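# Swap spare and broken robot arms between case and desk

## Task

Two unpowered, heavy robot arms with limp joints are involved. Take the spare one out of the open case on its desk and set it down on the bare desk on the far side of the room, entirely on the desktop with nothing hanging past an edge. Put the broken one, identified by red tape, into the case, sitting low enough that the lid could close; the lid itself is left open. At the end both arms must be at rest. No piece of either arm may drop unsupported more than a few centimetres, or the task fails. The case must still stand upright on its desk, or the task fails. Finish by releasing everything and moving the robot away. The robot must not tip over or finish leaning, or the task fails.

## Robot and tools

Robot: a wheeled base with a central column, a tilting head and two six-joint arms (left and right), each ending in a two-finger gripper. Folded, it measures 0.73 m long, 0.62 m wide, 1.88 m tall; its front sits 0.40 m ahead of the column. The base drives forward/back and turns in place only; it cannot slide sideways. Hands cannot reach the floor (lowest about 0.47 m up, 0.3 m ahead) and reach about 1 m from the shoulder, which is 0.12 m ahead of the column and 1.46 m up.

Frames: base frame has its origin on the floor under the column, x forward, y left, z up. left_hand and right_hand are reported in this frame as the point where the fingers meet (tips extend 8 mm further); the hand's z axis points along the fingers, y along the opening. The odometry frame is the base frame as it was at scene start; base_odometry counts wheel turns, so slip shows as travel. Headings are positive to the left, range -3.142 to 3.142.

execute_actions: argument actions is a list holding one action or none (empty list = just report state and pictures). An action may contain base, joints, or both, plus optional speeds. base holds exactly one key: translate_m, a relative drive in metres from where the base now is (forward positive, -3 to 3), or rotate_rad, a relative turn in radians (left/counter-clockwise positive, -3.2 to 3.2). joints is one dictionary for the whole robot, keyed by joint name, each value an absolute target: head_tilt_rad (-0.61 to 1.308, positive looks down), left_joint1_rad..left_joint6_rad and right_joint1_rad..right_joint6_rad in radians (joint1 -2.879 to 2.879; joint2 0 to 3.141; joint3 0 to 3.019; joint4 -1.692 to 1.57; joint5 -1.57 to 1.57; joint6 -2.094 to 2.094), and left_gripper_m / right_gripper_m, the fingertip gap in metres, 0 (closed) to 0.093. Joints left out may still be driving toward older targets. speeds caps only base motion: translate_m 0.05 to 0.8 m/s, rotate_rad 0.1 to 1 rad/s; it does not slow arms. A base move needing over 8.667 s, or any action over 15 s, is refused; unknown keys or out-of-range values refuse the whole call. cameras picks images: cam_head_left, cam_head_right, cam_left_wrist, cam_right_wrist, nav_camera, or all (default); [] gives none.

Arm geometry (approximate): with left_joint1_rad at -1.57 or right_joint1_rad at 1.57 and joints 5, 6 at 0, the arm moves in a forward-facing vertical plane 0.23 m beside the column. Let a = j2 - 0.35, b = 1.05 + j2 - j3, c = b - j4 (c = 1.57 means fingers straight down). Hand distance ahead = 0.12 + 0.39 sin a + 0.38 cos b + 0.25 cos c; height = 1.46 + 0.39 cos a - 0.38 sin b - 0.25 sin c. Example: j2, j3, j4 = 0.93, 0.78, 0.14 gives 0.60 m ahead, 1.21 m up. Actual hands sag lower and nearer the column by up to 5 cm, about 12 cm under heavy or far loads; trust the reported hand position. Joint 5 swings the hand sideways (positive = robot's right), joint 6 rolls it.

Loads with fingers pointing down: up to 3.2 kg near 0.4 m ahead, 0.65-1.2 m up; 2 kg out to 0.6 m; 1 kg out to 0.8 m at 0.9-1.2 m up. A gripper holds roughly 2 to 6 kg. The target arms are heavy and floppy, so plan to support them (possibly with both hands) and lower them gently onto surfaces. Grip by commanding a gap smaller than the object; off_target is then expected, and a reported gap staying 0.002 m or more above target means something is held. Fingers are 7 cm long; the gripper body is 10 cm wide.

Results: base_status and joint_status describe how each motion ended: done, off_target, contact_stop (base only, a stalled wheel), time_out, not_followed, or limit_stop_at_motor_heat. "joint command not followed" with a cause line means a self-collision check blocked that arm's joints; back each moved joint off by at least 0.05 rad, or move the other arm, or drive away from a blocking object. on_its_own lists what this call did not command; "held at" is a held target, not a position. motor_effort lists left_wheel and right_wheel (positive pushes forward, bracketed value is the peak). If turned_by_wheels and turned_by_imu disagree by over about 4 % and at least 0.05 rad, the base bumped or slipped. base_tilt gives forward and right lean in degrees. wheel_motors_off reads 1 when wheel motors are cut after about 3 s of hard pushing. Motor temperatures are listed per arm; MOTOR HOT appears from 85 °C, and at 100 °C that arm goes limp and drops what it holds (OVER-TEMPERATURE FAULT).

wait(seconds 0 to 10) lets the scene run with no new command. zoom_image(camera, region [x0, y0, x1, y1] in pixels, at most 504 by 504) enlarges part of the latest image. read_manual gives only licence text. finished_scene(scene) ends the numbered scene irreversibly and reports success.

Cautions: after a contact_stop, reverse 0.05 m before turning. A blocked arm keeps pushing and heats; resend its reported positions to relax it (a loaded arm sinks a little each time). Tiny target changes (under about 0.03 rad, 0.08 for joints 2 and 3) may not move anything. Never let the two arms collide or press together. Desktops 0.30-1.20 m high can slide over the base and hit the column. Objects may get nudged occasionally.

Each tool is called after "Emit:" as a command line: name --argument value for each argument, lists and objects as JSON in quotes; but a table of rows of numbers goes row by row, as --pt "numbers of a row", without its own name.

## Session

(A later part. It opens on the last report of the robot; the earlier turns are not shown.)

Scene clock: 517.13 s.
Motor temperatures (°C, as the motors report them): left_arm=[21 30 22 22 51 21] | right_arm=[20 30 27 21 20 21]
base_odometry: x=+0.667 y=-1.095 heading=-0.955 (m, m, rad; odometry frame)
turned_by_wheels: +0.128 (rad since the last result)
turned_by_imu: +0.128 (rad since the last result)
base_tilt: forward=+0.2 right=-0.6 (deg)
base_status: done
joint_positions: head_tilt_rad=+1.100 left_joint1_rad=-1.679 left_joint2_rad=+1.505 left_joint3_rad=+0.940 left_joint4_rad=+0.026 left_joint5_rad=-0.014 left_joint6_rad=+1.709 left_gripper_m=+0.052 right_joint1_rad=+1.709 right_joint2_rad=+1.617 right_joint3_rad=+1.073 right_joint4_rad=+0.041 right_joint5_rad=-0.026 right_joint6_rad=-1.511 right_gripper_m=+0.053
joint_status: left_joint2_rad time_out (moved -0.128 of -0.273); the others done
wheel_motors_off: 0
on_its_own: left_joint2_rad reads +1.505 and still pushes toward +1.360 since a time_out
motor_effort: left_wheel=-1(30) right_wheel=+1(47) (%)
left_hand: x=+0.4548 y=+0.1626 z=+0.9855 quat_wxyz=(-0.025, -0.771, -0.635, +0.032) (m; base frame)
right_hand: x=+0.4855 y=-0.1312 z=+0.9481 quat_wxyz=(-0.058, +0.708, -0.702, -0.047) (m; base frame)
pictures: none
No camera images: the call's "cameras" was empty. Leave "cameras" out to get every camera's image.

Emit:
execute_actions --actions '[{"joints":{"left_joint1_rad":-1.56,"right_joint1_rad":1.83,"left_joint2_rad":1.42,"right_joint2_rad":1.46,"right_joint3_rad":1.03}}]' --cameras '["cam_head_left","cam_head_right"]'

Scene clock: 522.30 s.
Motor temperatures (°C, as the motors report them): left_arm=[21 31 22 22 46 21] | right_arm=[20 30 27 21 20 21]
base_odometry: x=+0.667 y=-1.095 heading=-0.955 (m, m, rad; odometry frame)
turned_by_wheels: +0.000 (rad since the last result)
turned_by_imu: +0.002 (rad since the last result)
base_tilt: forward=+0.1 right=-0.6 (deg)
base_status: not commanded
joint_positions: head_tilt_rad=+1.100 left_joint1_rad=-1.581 left_joint2_rad=+1.532 left_joint3_rad=+0.932 left_joint4_rad=+0.026 left_joint5_rad=+0.019 left_joint6_rad=+1.734 left_gripper_m=+0.052 right_joint1_rad=+1.798 right_joint2_rad=+1.602 right_joint3_rad=+1.057 right_joint4_rad=+0.041 right_joint5_rad=-0.001 right_joint6_rad=-1.496 right_gripper_m=+0.053
joint_status: right_joint2_rad time_out (moved -0.015 of -0.157); the others done
wheel_motors_off: 0
on_its_own: right_joint2_rad reads +1.602 and still pushes toward +1.460 since a time_out
motor_effort: left_wheel=-4(7) right_wheel=+3(3) (%)
left_hand: x=+0.4393 y=+0.2151 z=+0.9744 quat_wxyz=(+0.005, -0.764, -0.645, +0.028) (m; base frame)
right_hand: x=+0.4783 y=-0.0803 z=+0.9619 quat_wxyz=(-0.075, +0.716, -0.691, -0.066) (m; base frame)
pictures: cam_head_left, cam_head_right
Images, in order (width x height): cam_head_left 672x504, cam_head_right 672x504.

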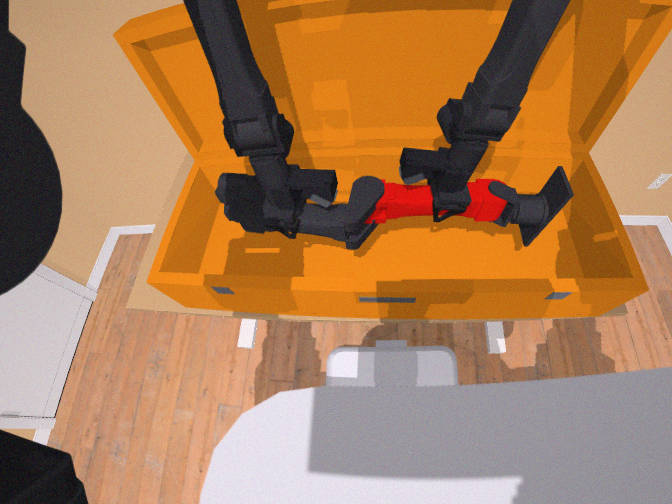

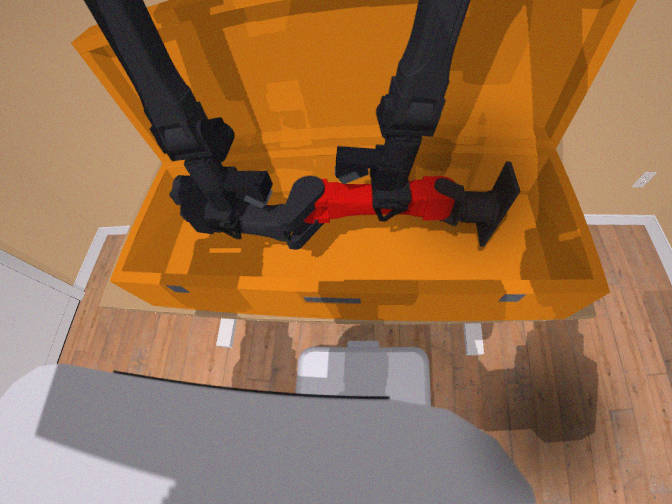

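Emit:
execute_actions --actions '[{"base":{"translate_m":-0.04},"speeds":{"translate_m":0.05}}]' --cameras '[]'

Emit:
execute_actions --actions '[{"base":{"rotate_rad":0.08},"speeds":{"rotate_rad":0.1}}]' --cameras '[]'

Emit:
execute_actions --actions '[{"joints":{"left_joint1_rad":-1.55,"right_joint1_rad":1.81,"left_joint2_rad":1.54,"left_joint3_rad":1.03,"right_joint2_rad":1.56,"right_joint3_rad":1.08}}]' --cameras '["cam_head_left"]'

Emit:
execute_actions --actions '[{"base":{"rotate_rad":-0.14},"speeds":{"rotate_rad":0.1},"joints":{"left_joint1_rad":-1.62,"right_joint1_rad":1.74,"left_joint2_rad":1.58,"left_joint3_rad":1.07,"right_joint2_rad":1.6,"right_joint3_rad":1.12}}]' --cameras '["cam_head_left"]'

Emit:
zoom_image --camera "cam_head_left" --region '[120,130,440,320]'

Scene clock: 532.07 s.
Motor temperatures (°C, as the motors report them): left_arm=[21 31 22 22 41 21] | right_arm=[20 32 27 21 22 22]
base_odometry: x=+0.644 y=-1.062 heading=-0.954 (m, m, rad; odometry frame)
turned_by_wheels: +0.000 (rad since the last result)
turned_by_imu: +0.002 (rad since the last result)
base_tilt: forward=+0.2 right=-0.5 (deg)
base_status: done
joint_positions: head_tilt_rad=+1.100 left_joint1_rad=-1.581 left_joint2_rad=+1.534 left_joint3_rad=+0.935 left_joint4_rad=+0.026 left_joint5_rad=+0.022 left_joint6_rad=+1.738 left_gripper_m=+0.052 right_joint1_rad=+1.798 right_joint2_rad=+1.599 right_joint3_rad=+1.053 right_joint4_rad=+0.045 right_joint5_rad=+0.000 right_joint6_rad=-1.493 right_gripper_m=+0.053
joint_status: not commanded
wheel_motors_off: 0
motor_effort: left_wheel=-4(40) right_wheel=-1(38) (%)
left_hand: x=+0.4398 y=+0.2144 z=+0.9736 quat_wxyz=(+0.004, -0.765, -0.644, +0.029) (m; base frame)
right_hand: x=+0.4776 y=-0.0810 z=+0.9628 quat_wxyz=(-0.075, +0.715, -0.692, -0.065) (m; base frame)
pictures: none
No camera images: the call's "cameras" was empty. Leave "cameras" out to get every camera's image.

Scene clock: 533.40 s.
Motor temperatures (°C, as the motors report them): left_arm=[21 31 22 22 40 21] | right_arm=[20 32 27 21 22 22]
base_odometry: x=+0.644 y=-1.062 heading=-0.876 (m, m, rad; odometry frame)
turned_by_wheels: +0.079 (rad since the last result)
turned_by_imu: +0.077 (rad since the last result)
base_tilt: forward=+0.3 right=-0.6 (deg)
base_status: done
joint_positions: head_tilt_rad=+1.100 left_joint1_rad=-1.585 left_joint2_rad=+1.534 left_joint3_rad=+0.936 left_joint4_rad=+0.026 left_joint5_rad=+0.020 left_joint6_rad=+1.738 left_gripper_m=+0.052 right_joint1_rad=+1.794 right_joint2_rad=+1.599 right_joint3_rad=+1.053 right_joint4_rad=+0.045 right_joint5_rad=-0.001 right_joint6_rad=-1.492 right_gripper_m=+0.053
joint_status: not commanded
wheel_motors_off: 0
motor_effort: left_wheel=+0(37) right_wheel=+1(45) (%)
left_hand: x=+0.4403 y=+0.2126 z=+0.9736 quat_wxyz=(+0.003, -0.766, -0.643, +0.029) (m; base frame)
right_hand: x=+0.4778 y=-0.0828 z=+0.9624 quat_wxyz=(-0.074, +0.715, -0.693, -0.064) (m; base frame)
pictures: none
No camera images: the call's "cameras" was empty. Leave "cameras" out to get every camera's image.

Scene clock: 534.53 s.
Motor temperatures (°C, as the motors report them): left_arm=[21 31 21 22 40 21] | right_arm=[20 32 27 21 22 22]
base_odometry: x=+0.644 y=-1.062 heading=-0.876 (m, m, rad; odometry frame)
turned_by_wheels: +0.000 (rad since the last result)
turned_by_imu: +0.000 (rad since the last result)
base_tilt: forward=+0.2 right=-0.7 (deg)
base_status: not commanded
joint_positions: head_tilt_rad=+1.100 left_joint1_rad=-1.585 left_joint2_rad=+1.653 left_joint3_rad=+1.021 left_joint4_rad=+0.038 left_joint5_rad=+0.028 left_joint6_rad=+1.737 left_gripper_m=+0.052 right_joint1_rad=+1.783 right_joint2_rad=+1.657 right_joint3_rad=+1.097 right_joint4_rad=+0.048 right_joint5_rad=-0.008 right_joint6_rad=-1.500 right_gripper_m=+0.053
joint_status: all done
wheel_motors_off: 0
motor_effort: left_wheel=-3(4) right_wheel=+3(3) (%)
left_hand: x=+0.4364 y=+0.2108 z=+0.9318 quat_wxyz=(+0.008, -0.765, -0.643, +0.040) (m; base frame)
right_hand: x=+0.4769 y=-0.0849 z=+0.9407 quat_wxyz=(-0.069, +0.716, -0.692, -0.067) (m; base frame)
pictures: cam_head_left
Images, in order (width x height): cam_head_left 672x504.

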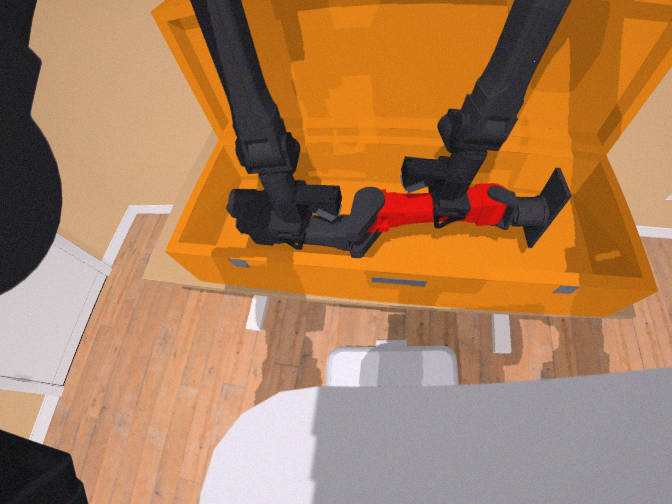

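Scene clock: 536.53 s.
Motor temperatures (°C, as the motors report them): left_arm=[21 31 21 22 39 21] | right_arm=[20 31 27 21 22 22]
base_odometry: x=+0.644 y=-1.062 heading=-1.014 (m, m, rad; odometry frame)
turned_by_wheels: -0.138 (rad since the last result)
turned_by_imu: -0.136 (rad since the last result)
base_tilt: forward=+0.3 right=-0.6 (deg)
base_status: done
joint_positions: head_tilt_rad=+1.100 left_joint1_rad=-1.635 left_joint2_rad=+1.687 left_joint3_rad=+1.065 left_joint4_rad=+0.036 left_joint5_rad=-0.001 left_joint6_rad=+1.704 left_gripper_m=+0.052 right_joint1_rad=+1.732 right_joint2_rad=+1.682 right_joint3_rad=+1.132 right_joint4_rad=+0.045 right_joint5_rad=-0.032 right_joint6_rad=-1.528 right_gripper_m=+0.053
joint_status: all done
wheel_motors_off: 0
motor_effort: left_wheel=+2(28) right_wheel=-1(39) (%)
left_hand: x=+0.4449 y=+0.1829 z=+0.9196 quat_wxyz=(+0.000, -0.763, -0.645, +0.041) (m; base frame)
right_hand: x=+0.4881 y=-0.1124 z=+0.9264 quat_wxyz=(-0.066, +0.717, -0.691, -0.056) (m; base frame)
pictures: cam_head_left
Images, in order (width x height): cam_head_left 672x504.

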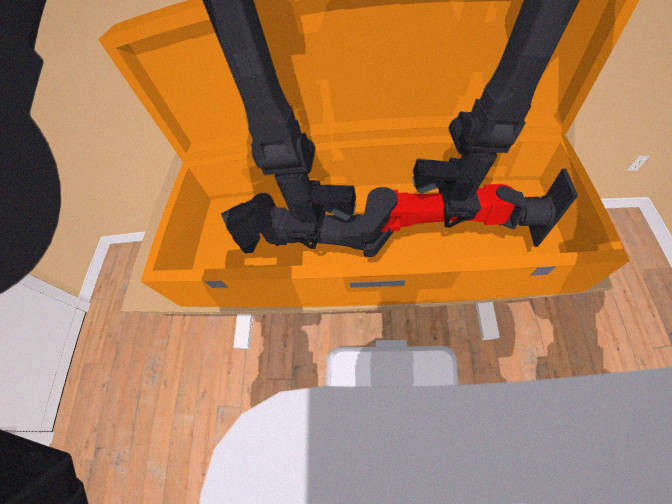

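Region (120, 130, 440, 320) of cam_head_left's 672x504 image, scaled by 1.575, with more detail than that image has; it fills the top 299 rows of this view, and the rest is white.

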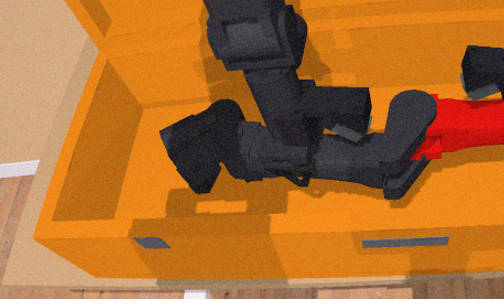

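Unfolding now; continuing the drag while lowering.

Emit:
execute_actions --actions '[{"base":{"rotate_rad":-0.04},"speeds":{"rotate_rad":0.1},"joints":{"left_joint1_rad":-1.73,"right_joint1_rad":1.65,"left_joint2_rad":1.65,"left_joint3_rad":1.11,"left_joint4_rad":0.1,"right_joint2_rad":1.65,"right_joint3_rad":1.14}}]' --cameras '[]'

Emit:
execute_actions --actions '[{"joints":{"left_joint1_rad":-1.79,"right_joint1_rad":1.6,"left_joint2_rad":1.73,"left_joint3_rad":1.16,"left_joint4_rad":0.13,"right_joint2_rad":1.72,"right_joint3_rad":1.19,"right_joint4_rad":0.08}}]' --cameras '["cam_head_left"]'

Emit:
execute_actions --actions '[{"joints":{"left_joint1_rad":-1.78,"right_joint1_rad":1.59,"left_joint2_rad":1.83,"left_joint3_rad":1.22,"left_joint4_rad":0.17,"right_joint2_rad":1.8,"right_joint3_rad":1.24,"right_joint4_rad":0.1}}]' --cameras '["cam_head_left"]'

Scene clock: 544.67 s.
Motor temperatures (°C, as the motors report them): left_arm=[21 31 21 22 37 21] | right_arm=[20 31 27 21 21 22]
base_odometry: x=+0.644 y=-1.063 heading=-1.053 (m, m, rad; odometry frame)
turned_by_wheels: -0.039 (rad since the last result)
turned_by_imu: -0.036 (rad since the last result)
base_tilt: forward=+0.2 right=-0.6 (deg)
base_status: done
joint_positions: head_tilt_rad=+1.100 left_joint1_rad=-1.740 left_joint2_rad=+1.745 left_joint3_rad=+1.111 left_joint4_rad=+0.079 left_joint5_rad=-0.020 left_joint6_rad=+1.670 left_gripper_m=+0.052 right_joint1_rad=+1.625 right_joint2_rad=+1.723 right_joint3_rad=+1.154 right_joint4_rad=+0.055 right_joint5_rad=-0.045 right_joint6_rad=-1.561 right_gripper_m=+0.053
joint_status: all done
wheel_motors_off: 0
motor_effort: left_wheel=+2(32) right_wheel=-2(43) (%)
left_hand: x=+0.4488 y=+0.1146 z=+0.9046 quat_wxyz=(-0.036, -0.768, -0.637, +0.053) (m; base frame)
right_hand: x=+0.4858 y=-0.1805 z=+0.9044 quat_wxyz=(-0.036, +0.712, -0.700, -0.030) (m; base frame)
pictures: none
No camera images: the call's "cameras" was empty. Leave "cameras" out to get every camera's image.

Scene clock: 545.63 s.
Motor temperatures (°C, as the motors report them): left_arm=[21 31 21 22 37 21] | right_arm=[20 31 27 21 21 22]
base_odometry: x=+0.644 y=-1.063 heading=-1.053 (m, m, rad; odometry frame)
turned_by_wheels: +0.000 (rad since the last result)
turned_by_imu: +0.001 (rad since the last result)
base_tilt: forward=+0.1 right=-0.6 (deg)
base_status: not commanded
joint_positions: head_tilt_rad=+1.100 left_joint1_rad=-1.774 left_joint2_rad=+1.802 left_joint3_rad=+1.159 left_joint4_rad=+0.110 left_joint5_rad=-0.026 left_joint6_rad=+1.665 left_gripper_m=+0.052 right_joint1_rad=+1.588 right_joint2_rad=+1.792 right_joint3_rad=+1.205 right_joint4_rad=+0.085 right_joint5_rad=-0.047 right_joint6_rad=-1.573 right_gripper_m=+0.053
joint_status: all done
wheel_motors_off: 0
motor_effort: left_wheel=+6(9) right_wheel=-5(6) (%)
left_hand: x=+0.4517 y=+0.0892 z=+0.8870 quat_wxyz=(-0.053, -0.771, -0.632, +0.053) (m; base frame)
right_hand: x=+0.4868 y=-0.2055 z=+0.8776 quat_wxyz=(-0.030, +0.710, -0.703, -0.014) (m; base frame)
pictures: cam_head_left
Images, in order (width x height): cam_head_left 672x504.

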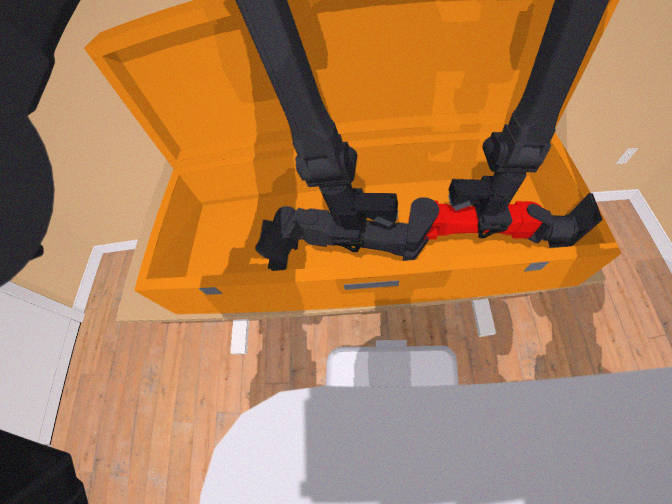

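Scene clock: 546.60 s.
Motor temperatures (°C, as the motors report them): left_arm=[21 31 21 22 37 21] | right_arm=[20 31 27 21 21 22]
base_odometry: x=+0.644 y=-1.063 heading=-1.053 (m, m, rad; odometry frame)
turned_by_wheels: +0.000 (rad since the last result)
turned_by_imu: +0.000 (rad since the last result)
base_tilt: forward=+0.1 right=-0.6 (deg)
base_status: not commanded
joint_positions: head_tilt_rad=+1.100 left_joint1_rad=-1.771 left_joint2_rad=+1.930 left_joint3_rad=+1.236 left_joint4_rad=+0.159 left_joint5_rad=-0.006 left_joint6_rad=+1.662 left_gripper_m=+0.052 right_joint1_rad=+1.584 right_joint2_rad=+1.885 right_joint3_rad=+1.257 right_joint4_rad=+0.109 right_joint5_rad=-0.018 right_joint6_rad=-1.574 right_gripper_m=+0.053
joint_status: all done
wheel_motors_off: 0
motor_effort: left_wheel=+7(6) right_wheel=-7(7) (%)
left_hand: x=+0.4340 y=+0.0816 z=+0.8414 quat_wxyz=(-0.058, -0.769, -0.633, +0.060) (m; base frame)
right_hand: x=+0.4694 y=-0.2131 z=+0.8428 quat_wxyz=(-0.012, +0.710, -0.704, -0.009) (m; base frame)
pictures: cam_head_left
Images, in order (width x height): cam_head_left 672x504.

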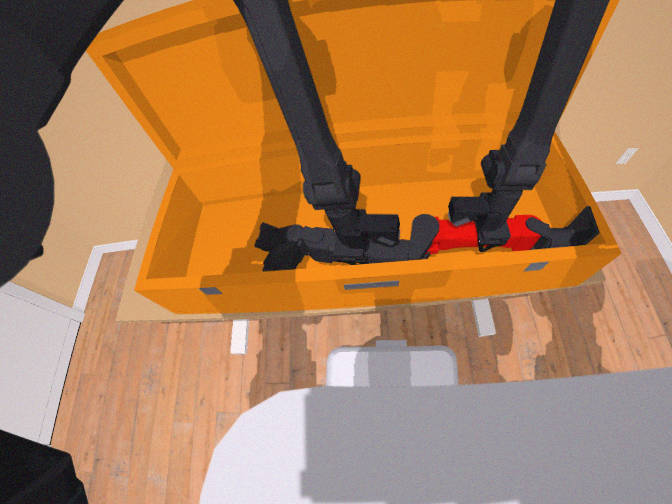

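Emit:
execute_actions --actions '[{"base":{"translate_m":0.04},"speeds":{"translate_m":0.05},"joints":{"left_joint1_rad":-1.75,"right_joint1_rad":1.6,"left_joint2_rad":1.91,"left_joint3_rad":1.28,"left_joint4_rad":0.2,"right_joint2_rad":1.86,"right_joint3_rad":1.29,"right_joint4_rad":0.12}}]' --cameras '["cam_head_left"]'

Emit:
execute_actions --actions '[{"joints":{"left_joint2_rad":1.99,"left_joint3_rad":1.34,"left_joint4_rad":0.22,"right_joint2_rad":1.93,"right_joint3_rad":1.34,"right_joint4_rad":0.13}}]' --cameras '["cam_head_left"]'

Emit:
execute_actions --actions '[{"joints":{"left_joint2_rad":2.07,"left_joint3_rad":1.4,"left_joint4_rad":0.24,"right_joint2_rad":1.98,"right_joint3_rad":1.38,"right_joint4_rad":0.14}}]' --cameras '["cam_head_left","cam_head_right"]'

Scene clock: 555.77 s.
Motor temperatures (°C, as the motors report them): left_arm=[21 31 21 22 36 21] | right_arm=[20 31 27 21 21 21]
base_odometry: x=+0.664 y=-1.097 heading=-1.055 (m, m, rad; odometry frame)
turned_by_wheels: -0.001 (rad since the last result)
turned_by_imu: +0.000 (rad since the last result)
base_tilt: forward=+0.2 right=-0.7 (deg)
base_status: done
joint_positions: head_tilt_rad=+1.100 left_joint1_rad=-1.763 left_joint2_rad=+1.977 left_joint3_rad=+1.286 left_joint4_rad=+0.174 left_joint5_rad=+0.003 left_joint6_rad=+1.662 left_gripper_m=+0.052 right_joint1_rad=+1.585 right_joint2_rad=+1.926 right_joint3_rad=+1.305 right_joint4_rad=+0.118 right_joint5_rad=-0.016 right_joint6_rad=-1.579 right_gripper_m=+0.053
joint_status: all done
wheel_motors_off: 0
motor_effort: left_wheel=+0(58) right_wheel=+1(54) (%)
left_hand: x=+0.4387 y=+0.0821 z=+0.8225 quat_wxyz=(-0.065, -0.767, -0.635, +0.055) (m; base frame)
right_hand: x=+0.4762 y=-0.2124 z=+0.8267 quat_wxyz=(-0.017, +0.712, -0.702, -0.003) (m; base frame)
pictures: cam_head_left
Images, in order (width x height): cam_head_left 672x504.

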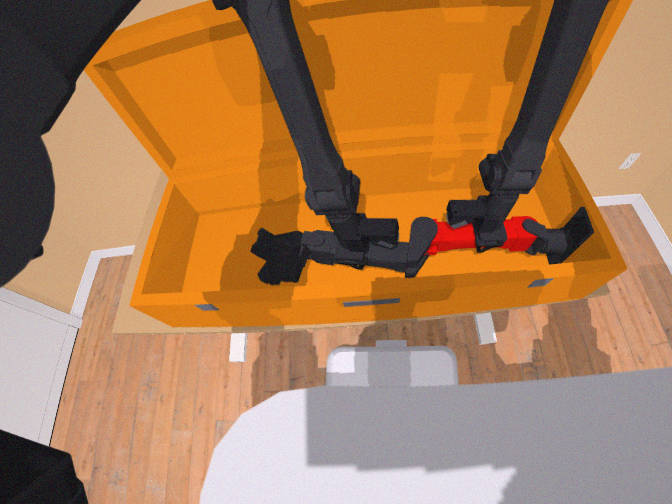

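Scene clock: 556.53 s.
Motor temperatures (°C, as the motors report them): left_arm=[21 31 21 22 36 21] | right_arm=[20 31 27 21 21 21]
base_odometry: x=+0.664 y=-1.097 heading=-1.055 (m, m, rad; odometry frame)
turned_by_wheels: +0.000 (rad since the last result)
turned_by_imu: +0.000 (rad since the last result)
base_tilt: forward=+0.2 right=-0.7 (deg)
base_status: not commanded
joint_positions: head_tilt_rad=+1.100 left_joint1_rad=-1.757 left_joint2_rad=+2.065 left_joint3_rad=+1.361 left_joint4_rad=+0.203 left_joint5_rad=+0.009 left_joint6_rad=+1.651 left_gripper_m=+0.052 right_joint1_rad=+1.587 right_joint2_rad=+1.965 right_joint3_rad=+1.343 right_joint4_rad=+0.122 right_joint5_rad=-0.009 right_joint6_rad=-1.594 right_gripper_m=+0.053
joint_status: all done
wheel_motors_off: 0
motor_effort: left_wheel=+1(1) right_wheel=+3(3) (%)
left_hand: x=+0.4347 y=+0.0809 z=+0.7898 quat_wxyz=(-0.070, -0.762, -0.642, +0.050) (m; base frame)
right_hand: x=+0.4767 y=-0.2120 z=+0.8119 quat_wxyz=(-0.016, +0.718, -0.696, +0.001) (m; base frame)
pictures: cam_head_left
Images, in order (width x height): cam_head_left 672x504.

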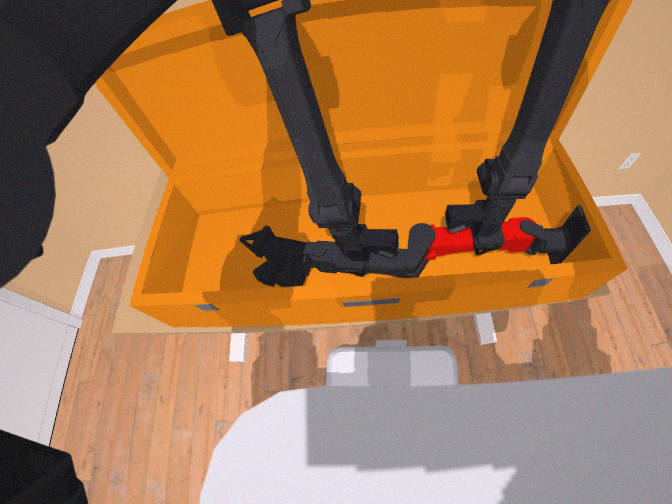

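Scene clock: 557.13 s.
Motor temperatures (°C, as the motors report them): left_arm=[21 31 21 22 35 21] | right_arm=[20 31 27 21 21 21]
base_odometry: x=+0.664 y=-1.097 heading=-1.055 (m, m, rad; odometry frame)
turned_by_wheels: +0.000 (rad since the last result)
turned_by_imu: +0.000 (rad since the last result)
base_tilt: forward=+0.2 right=-0.6 (deg)
base_status: not commanded
joint_positions: head_tilt_rad=+1.100 left_joint1_rad=-1.755 left_joint2_rad=+2.087 left_joint3_rad=+1.382 left_joint4_rad=+0.212 left_joint5_rad=+0.007 left_joint6_rad=+1.652 left_gripper_m=+0.052 right_joint1_rad=+1.587 right_joint2_rad=+1.977 right_joint3_rad=+1.356 right_joint4_rad=+0.124 right_joint5_rad=-0.018 right_joint6_rad=-1.594 right_gripper_m=+0.053
joint_status: all done
wheel_motors_off: 0
motor_effort: left_wheel=+2(3) right_wheel=+4(4) (%)
left_hand: x=+0.4351 y=+0.0816 z=+0.7813 quat_wxyz=(-0.072, -0.762, -0.642, +0.046) (m; base frame)
right_hand: x=+0.4770 y=-0.2104 z=+0.8072 quat_wxyz=(-0.020, +0.718, -0.696, -0.002) (m; base frame)
pictures: cam_head_left, cam_head_right
Images, in order (width x height): cam_head_left 672x504, cam_head_right 672x504.

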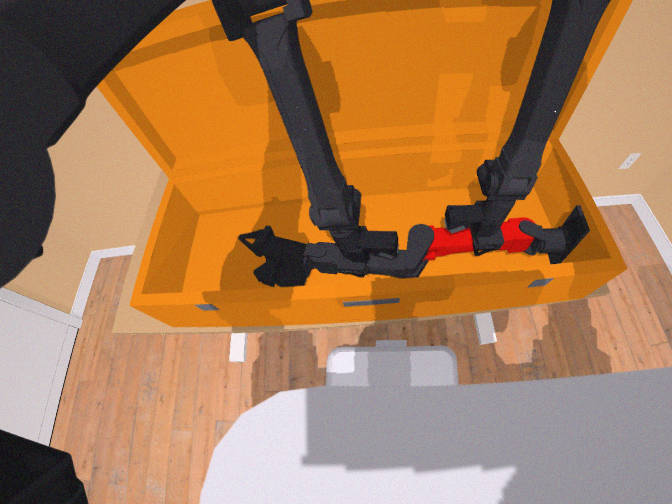

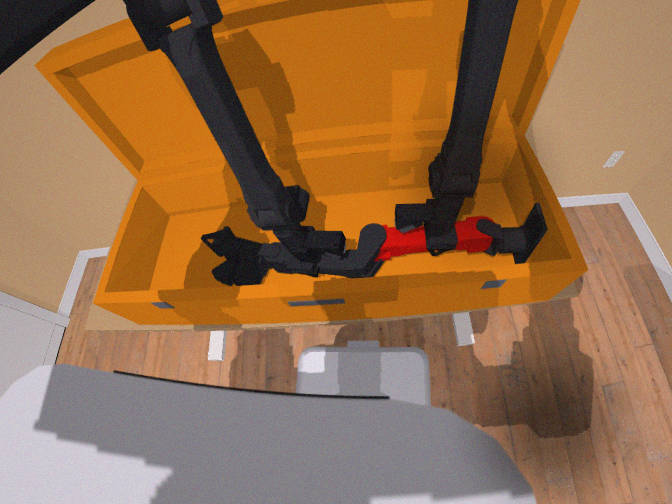

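Emit:
execute_actions --actions '[{"joints":{"left_gripper_m":0.093,"right_gripper_m":0.093,"left_joint2_rad":2.06,"left_joint3_rad":1.38,"left_joint4_rad":0.22,"right_joint2_rad":1.96,"right_joint3_rad":1.36}}]' --cameras '[]'

Emit:
execute_actions --actions '[{"joints":{"left_joint2_rad":1.78,"left_joint3_rad":1.22,"left_joint4_rad":0.12,"right_joint2_rad":1.72,"right_joint3_rad":1.21,"right_joint4_rad":0.06}}]' --cameras '["cam_head_left"]'

Emit:
execute_actions --actions '[{"joints":{"left_joint2_rad":1.1,"left_joint3_rad":0.85,"left_joint4_rad":-0.2,"right_joint2_rad":1.1,"right_joint3_rad":0.85,"right_joint4_rad":-0.2,"left_joint1_rad":-1.6,"right_joint1_rad":1.58}}]' --cameras '["cam_head_left"]'

Emit:
execute_actions --actions '[{"base":{"translate_m":-0.7},"joints":{"head_tilt_rad":0.7}}]' --cameras '["cam_head_left","cam_head_right"]'

Scene clock: 563.40 s.
Motor temperatures (°C, as the motors report them): left_arm=[21 31 21 22 35 21] | right_arm=[20 30 27 21 21 21]
base_odometry: x=+0.664 y=-1.097 heading=-1.055 (m, m, rad; odometry frame)
turned_by_wheels: +0.000 (rad since the last result)
turned_by_imu: +0.002 (rad since the last result)
base_tilt: forward=+0.2 right=-0.6 (deg)
base_status: not commanded
joint_positions: head_tilt_rad=+1.100 left_joint1_rad=-1.755 left_joint2_rad=+2.070 left_joint3_rad=+1.380 left_joint4_rad=+0.211 left_joint5_rad=+0.004 left_joint6_rad=+1.652 left_gripper_m=+0.093 right_joint1_rad=+1.590 right_joint2_rad=+1.977 right_joint3_rad=+1.355 right_joint4_rad=+0.124 right_joint5_rad=-0.035 right_joint6_rad=-1.582 right_gripper_m=+0.093
joint_status: all done
wheel_motors_off: 0
motor_effort: left_wheel=+2(3) right_wheel=+3(4) (%)
left_hand: x=+0.4456 y=+0.0822 z=+0.7868 quat_wxyz=(-0.076, -0.762, -0.642, +0.039) (m; base frame)
right_hand: x=+0.4765 y=-0.2046 z=+0.8076 quat_wxyz=(-0.027, +0.714, -0.699, -0.009) (m; base frame)
pictures: none
No camera images: the call's "cameras" was empty. Leave "cameras" out to get every camera's image.

Scene clock: 564.73 s.
Motor temperatures (°C, as the motors report them): left_arm=[21 31 21 22 35 21] | right_arm=[20 30 26 21 21 21]
base_odometry: x=+0.664 y=-1.097 heading=-1.055 (m, m, rad; odometry frame)
turned_by_wheels: +0.000 (rad since the last result)
turned_by_imu: +0.001 (rad since the last result)
base_tilt: forward=+0.1 right=-0.5 (deg)
base_status: not commanded
joint_positions: head_tilt_rad=+1.100 left_joint1_rad=-1.755 left_joint2_rad=+1.772 left_joint3_rad=+1.220 left_joint4_rad=+0.120 left_joint5_rad=+0.004 left_joint6_rad=+1.652 left_gripper_m=+0.093 right_joint1_rad=+1.590 right_joint2_rad=+1.704 right_joint3_rad=+1.213 right_joint4_rad=+0.069 right_joint5_rad=-0.035 right_joint6_rad=-1.580 right_gripper_m=+0.093
joint_status: all done
wheel_motors_off: 0
motor_effort: left_wheel=+2(3) right_wheel=+3(4) (%)
left_hand: x=+0.5102 y=+0.0937 z=+0.8955 quat_wxyz=(-0.092, -0.760, -0.643, +0.023) (m; base frame)
right_hand: x=+0.5373 y=-0.2058 z=+0.9116 quat_wxyz=(-0.054, +0.713, -0.699, +0.018) (m; base frame)
pictures: cam_head_left
Images, in order (width x height): cam_head_left 672x504.

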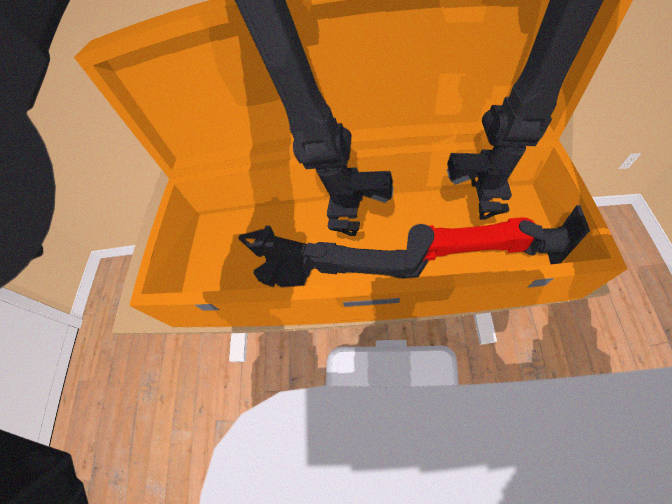

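Scene clock: 566.20 s.
Motor temperatures (°C, as the motors report them): left_arm=[21 30 21 22 34 21] | right_arm=[20 30 26 21 21 21]
base_odometry: x=+0.664 y=-1.097 heading=-1.055 (m, m, rad; odometry frame)
turned_by_wheels: +0.000 (rad since the last result)
turned_by_imu: +0.001 (rad since the last result)
base_tilt: forward=+0.2 right=-0.8 (deg)
base_status: not commanded
joint_positions: head_tilt_rad=+1.100 left_joint1_rad=-1.587 left_joint2_rad=+1.088 left_joint3_rad=+0.850 left_joint4_rad=-0.201 left_joint5_rad=-0.002 left_joint6_rad=+1.652 left_gripper_m=+0.093 right_joint1_rad=+1.590 right_joint2_rad=+1.084 right_joint3_rad=+0.852 right_joint4_rad=-0.197 right_joint5_rad=-0.035 right_joint6_rad=-1.580 right_gripper_m=+0.093
joint_status: all done
wheel_motors_off: 0
motor_effort: left_wheel=+2(5) right_wheel=+2(3) (%)
left_hand: x=+0.5118 y=+0.2167 z=+1.1282 quat_wxyz=(-0.033, -0.737, -0.674, -0.027) (m; base frame)
right_hand: x=+0.5160 y=-0.2098 z=+1.1306 quat_wxyz=(-0.052, +0.713, -0.699, +0.016) (m; base frame)
pictures: cam_head_left
Images, in order (width x height): cam_head_left 672x504.

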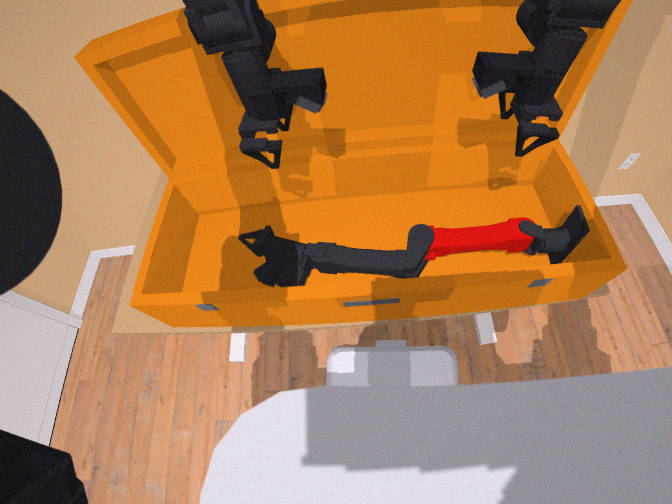

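Scene clock: 568.97 s.
Motor temperatures (°C, as the motors report them): left_arm=[21 30 21 22 34 21] | right_arm=[20 30 27 21 21 21]
base_odometry: x=+0.318 y=-0.489 heading=-1.055 (m, m, rad; odometry frame)
turned_by_wheels: +0.000 (rad since the last result)
turned_by_imu: +0.001 (rad since the last result)
base_tilt: forward=+0.1 right=-0.8 (deg)
base_status: done
joint_positions: head_tilt_rad=+0.716 left_joint1_rad=-1.587 left_joint2_rad=+1.092 left_joint3_rad=+0.843 left_joint4_rad=-0.201 left_joint5_rad=-0.002 left_joint6_rad=+1.652 left_gripper_m=+0.093 right_joint1_rad=+1.590 right_joint2_rad=+1.085 right_joint3_rad=+0.847 right_joint4_rad=-0.197 right_joint5_rad=-0.035 right_joint6_rad=-1.580 right_gripper_m=+0.093
joint_status: all done
wheel_motors_off: 0
motor_effort: left_wheel=+0(59) right_wheel=+0(63) (%)
left_hand: x=+0.5064 y=+0.2168 z=+1.1259 quat_wxyz=(-0.029, -0.737, -0.675, -0.023) (m; base frame)
right_hand: x=+0.5123 y=-0.2099 z=+1.1295 quat_wxyz=(-0.050, +0.713, -0.699, +0.013) (m; base frame)
pictures: cam_head_left, cam_head_right
Images, in order (width x height): cam_head_left 672x504, cam_head_right 672x504.

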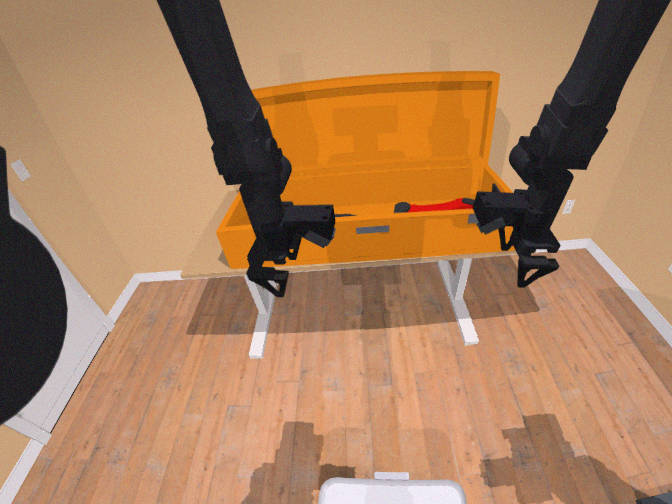

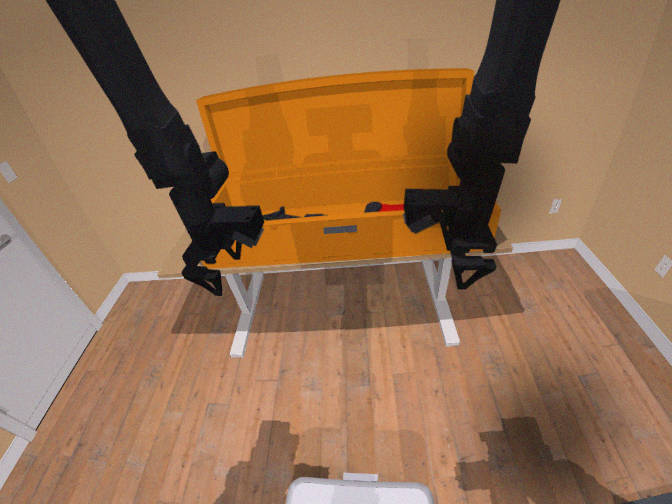

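Emit:
zoom_image --camera "cam_head_left" --region '[400,140,560,260]'

Emit:
execute_actions --actions '[{"base":{"rotate_rad":-2.6},"joints":{"head_tilt_rad":0.35,"left_joint2_rad":0.3,"left_joint3_rad":0.3,"right_joint2_rad":0.3,"right_joint3_rad":0.3,"left_joint4_rad":-0.5,"right_joint4_rad":-0.5}}]' --cameras '["cam_head_left"]'

Region (400, 140, 560, 260) of cam_head_left's 672x504 image, scaled by 3.150, with more detail than that image has; it fills the top 378 rows of this view, and the rest is white.

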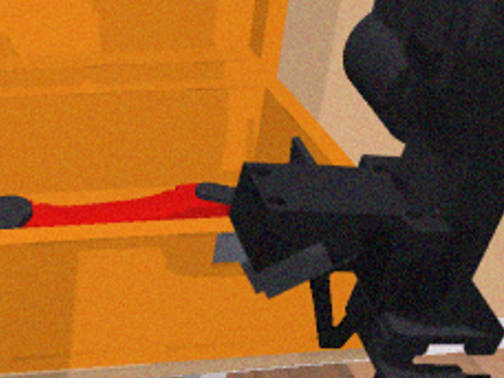

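Scene clock: 578.87 s.
Motor temperatures (°C, as the motors report them): left_arm=[21 29 21 22 33 21] | right_arm=[20 29 27 21 20 21]
base_odometry: x=+0.318 y=-0.489 heading=+2.629 (m, m, rad; odometry frame)
turned_by_wheels: -2.599 (rad since the last result)
turned_by_imu: -2.575 (rad since the last result)
base_tilt: forward=+0.2 right=-0.6 (deg)
base_status: done
joint_positions: head_tilt_rad=+0.369 left_joint1_rad=-1.587 left_joint2_rad=+0.295 left_joint3_rad=+0.290 left_joint4_rad=-0.502 left_joint5_rad=-0.002 left_joint6_rad=+1.652 left_gripper_m=+0.093 right_joint1_rad=+1.590 right_joint2_rad=+0.304 right_joint3_rad=+0.300 right_joint4_rad=-0.493 right_joint5_rad=-0.036 right_joint6_rad=-1.580 right_gripper_m=+0.093
joint_status: all done
wheel_motors_off: 0
motor_effort: left_wheel=+4(57) right_wheel=-3(44) (%)
left_hand: x=+0.2979 y=+0.2204 z=+1.2630 quat_wxyz=(-0.010, -0.738, -0.675, -0.002) (m; base frame)
right_hand: x=+0.3040 y=-0.2140 z=+1.2636 quat_wxyz=(-0.028, +0.713, -0.700, -0.009) (m; base frame)
pictures: cam_head_left
Images, in order (width x height): cam_head_left 672x504.

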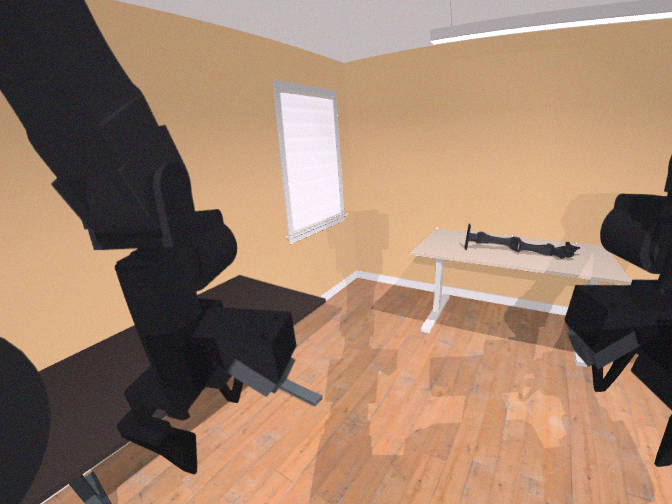

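Emit:
finished_scene --scene 1

The scene is finished: the task was done.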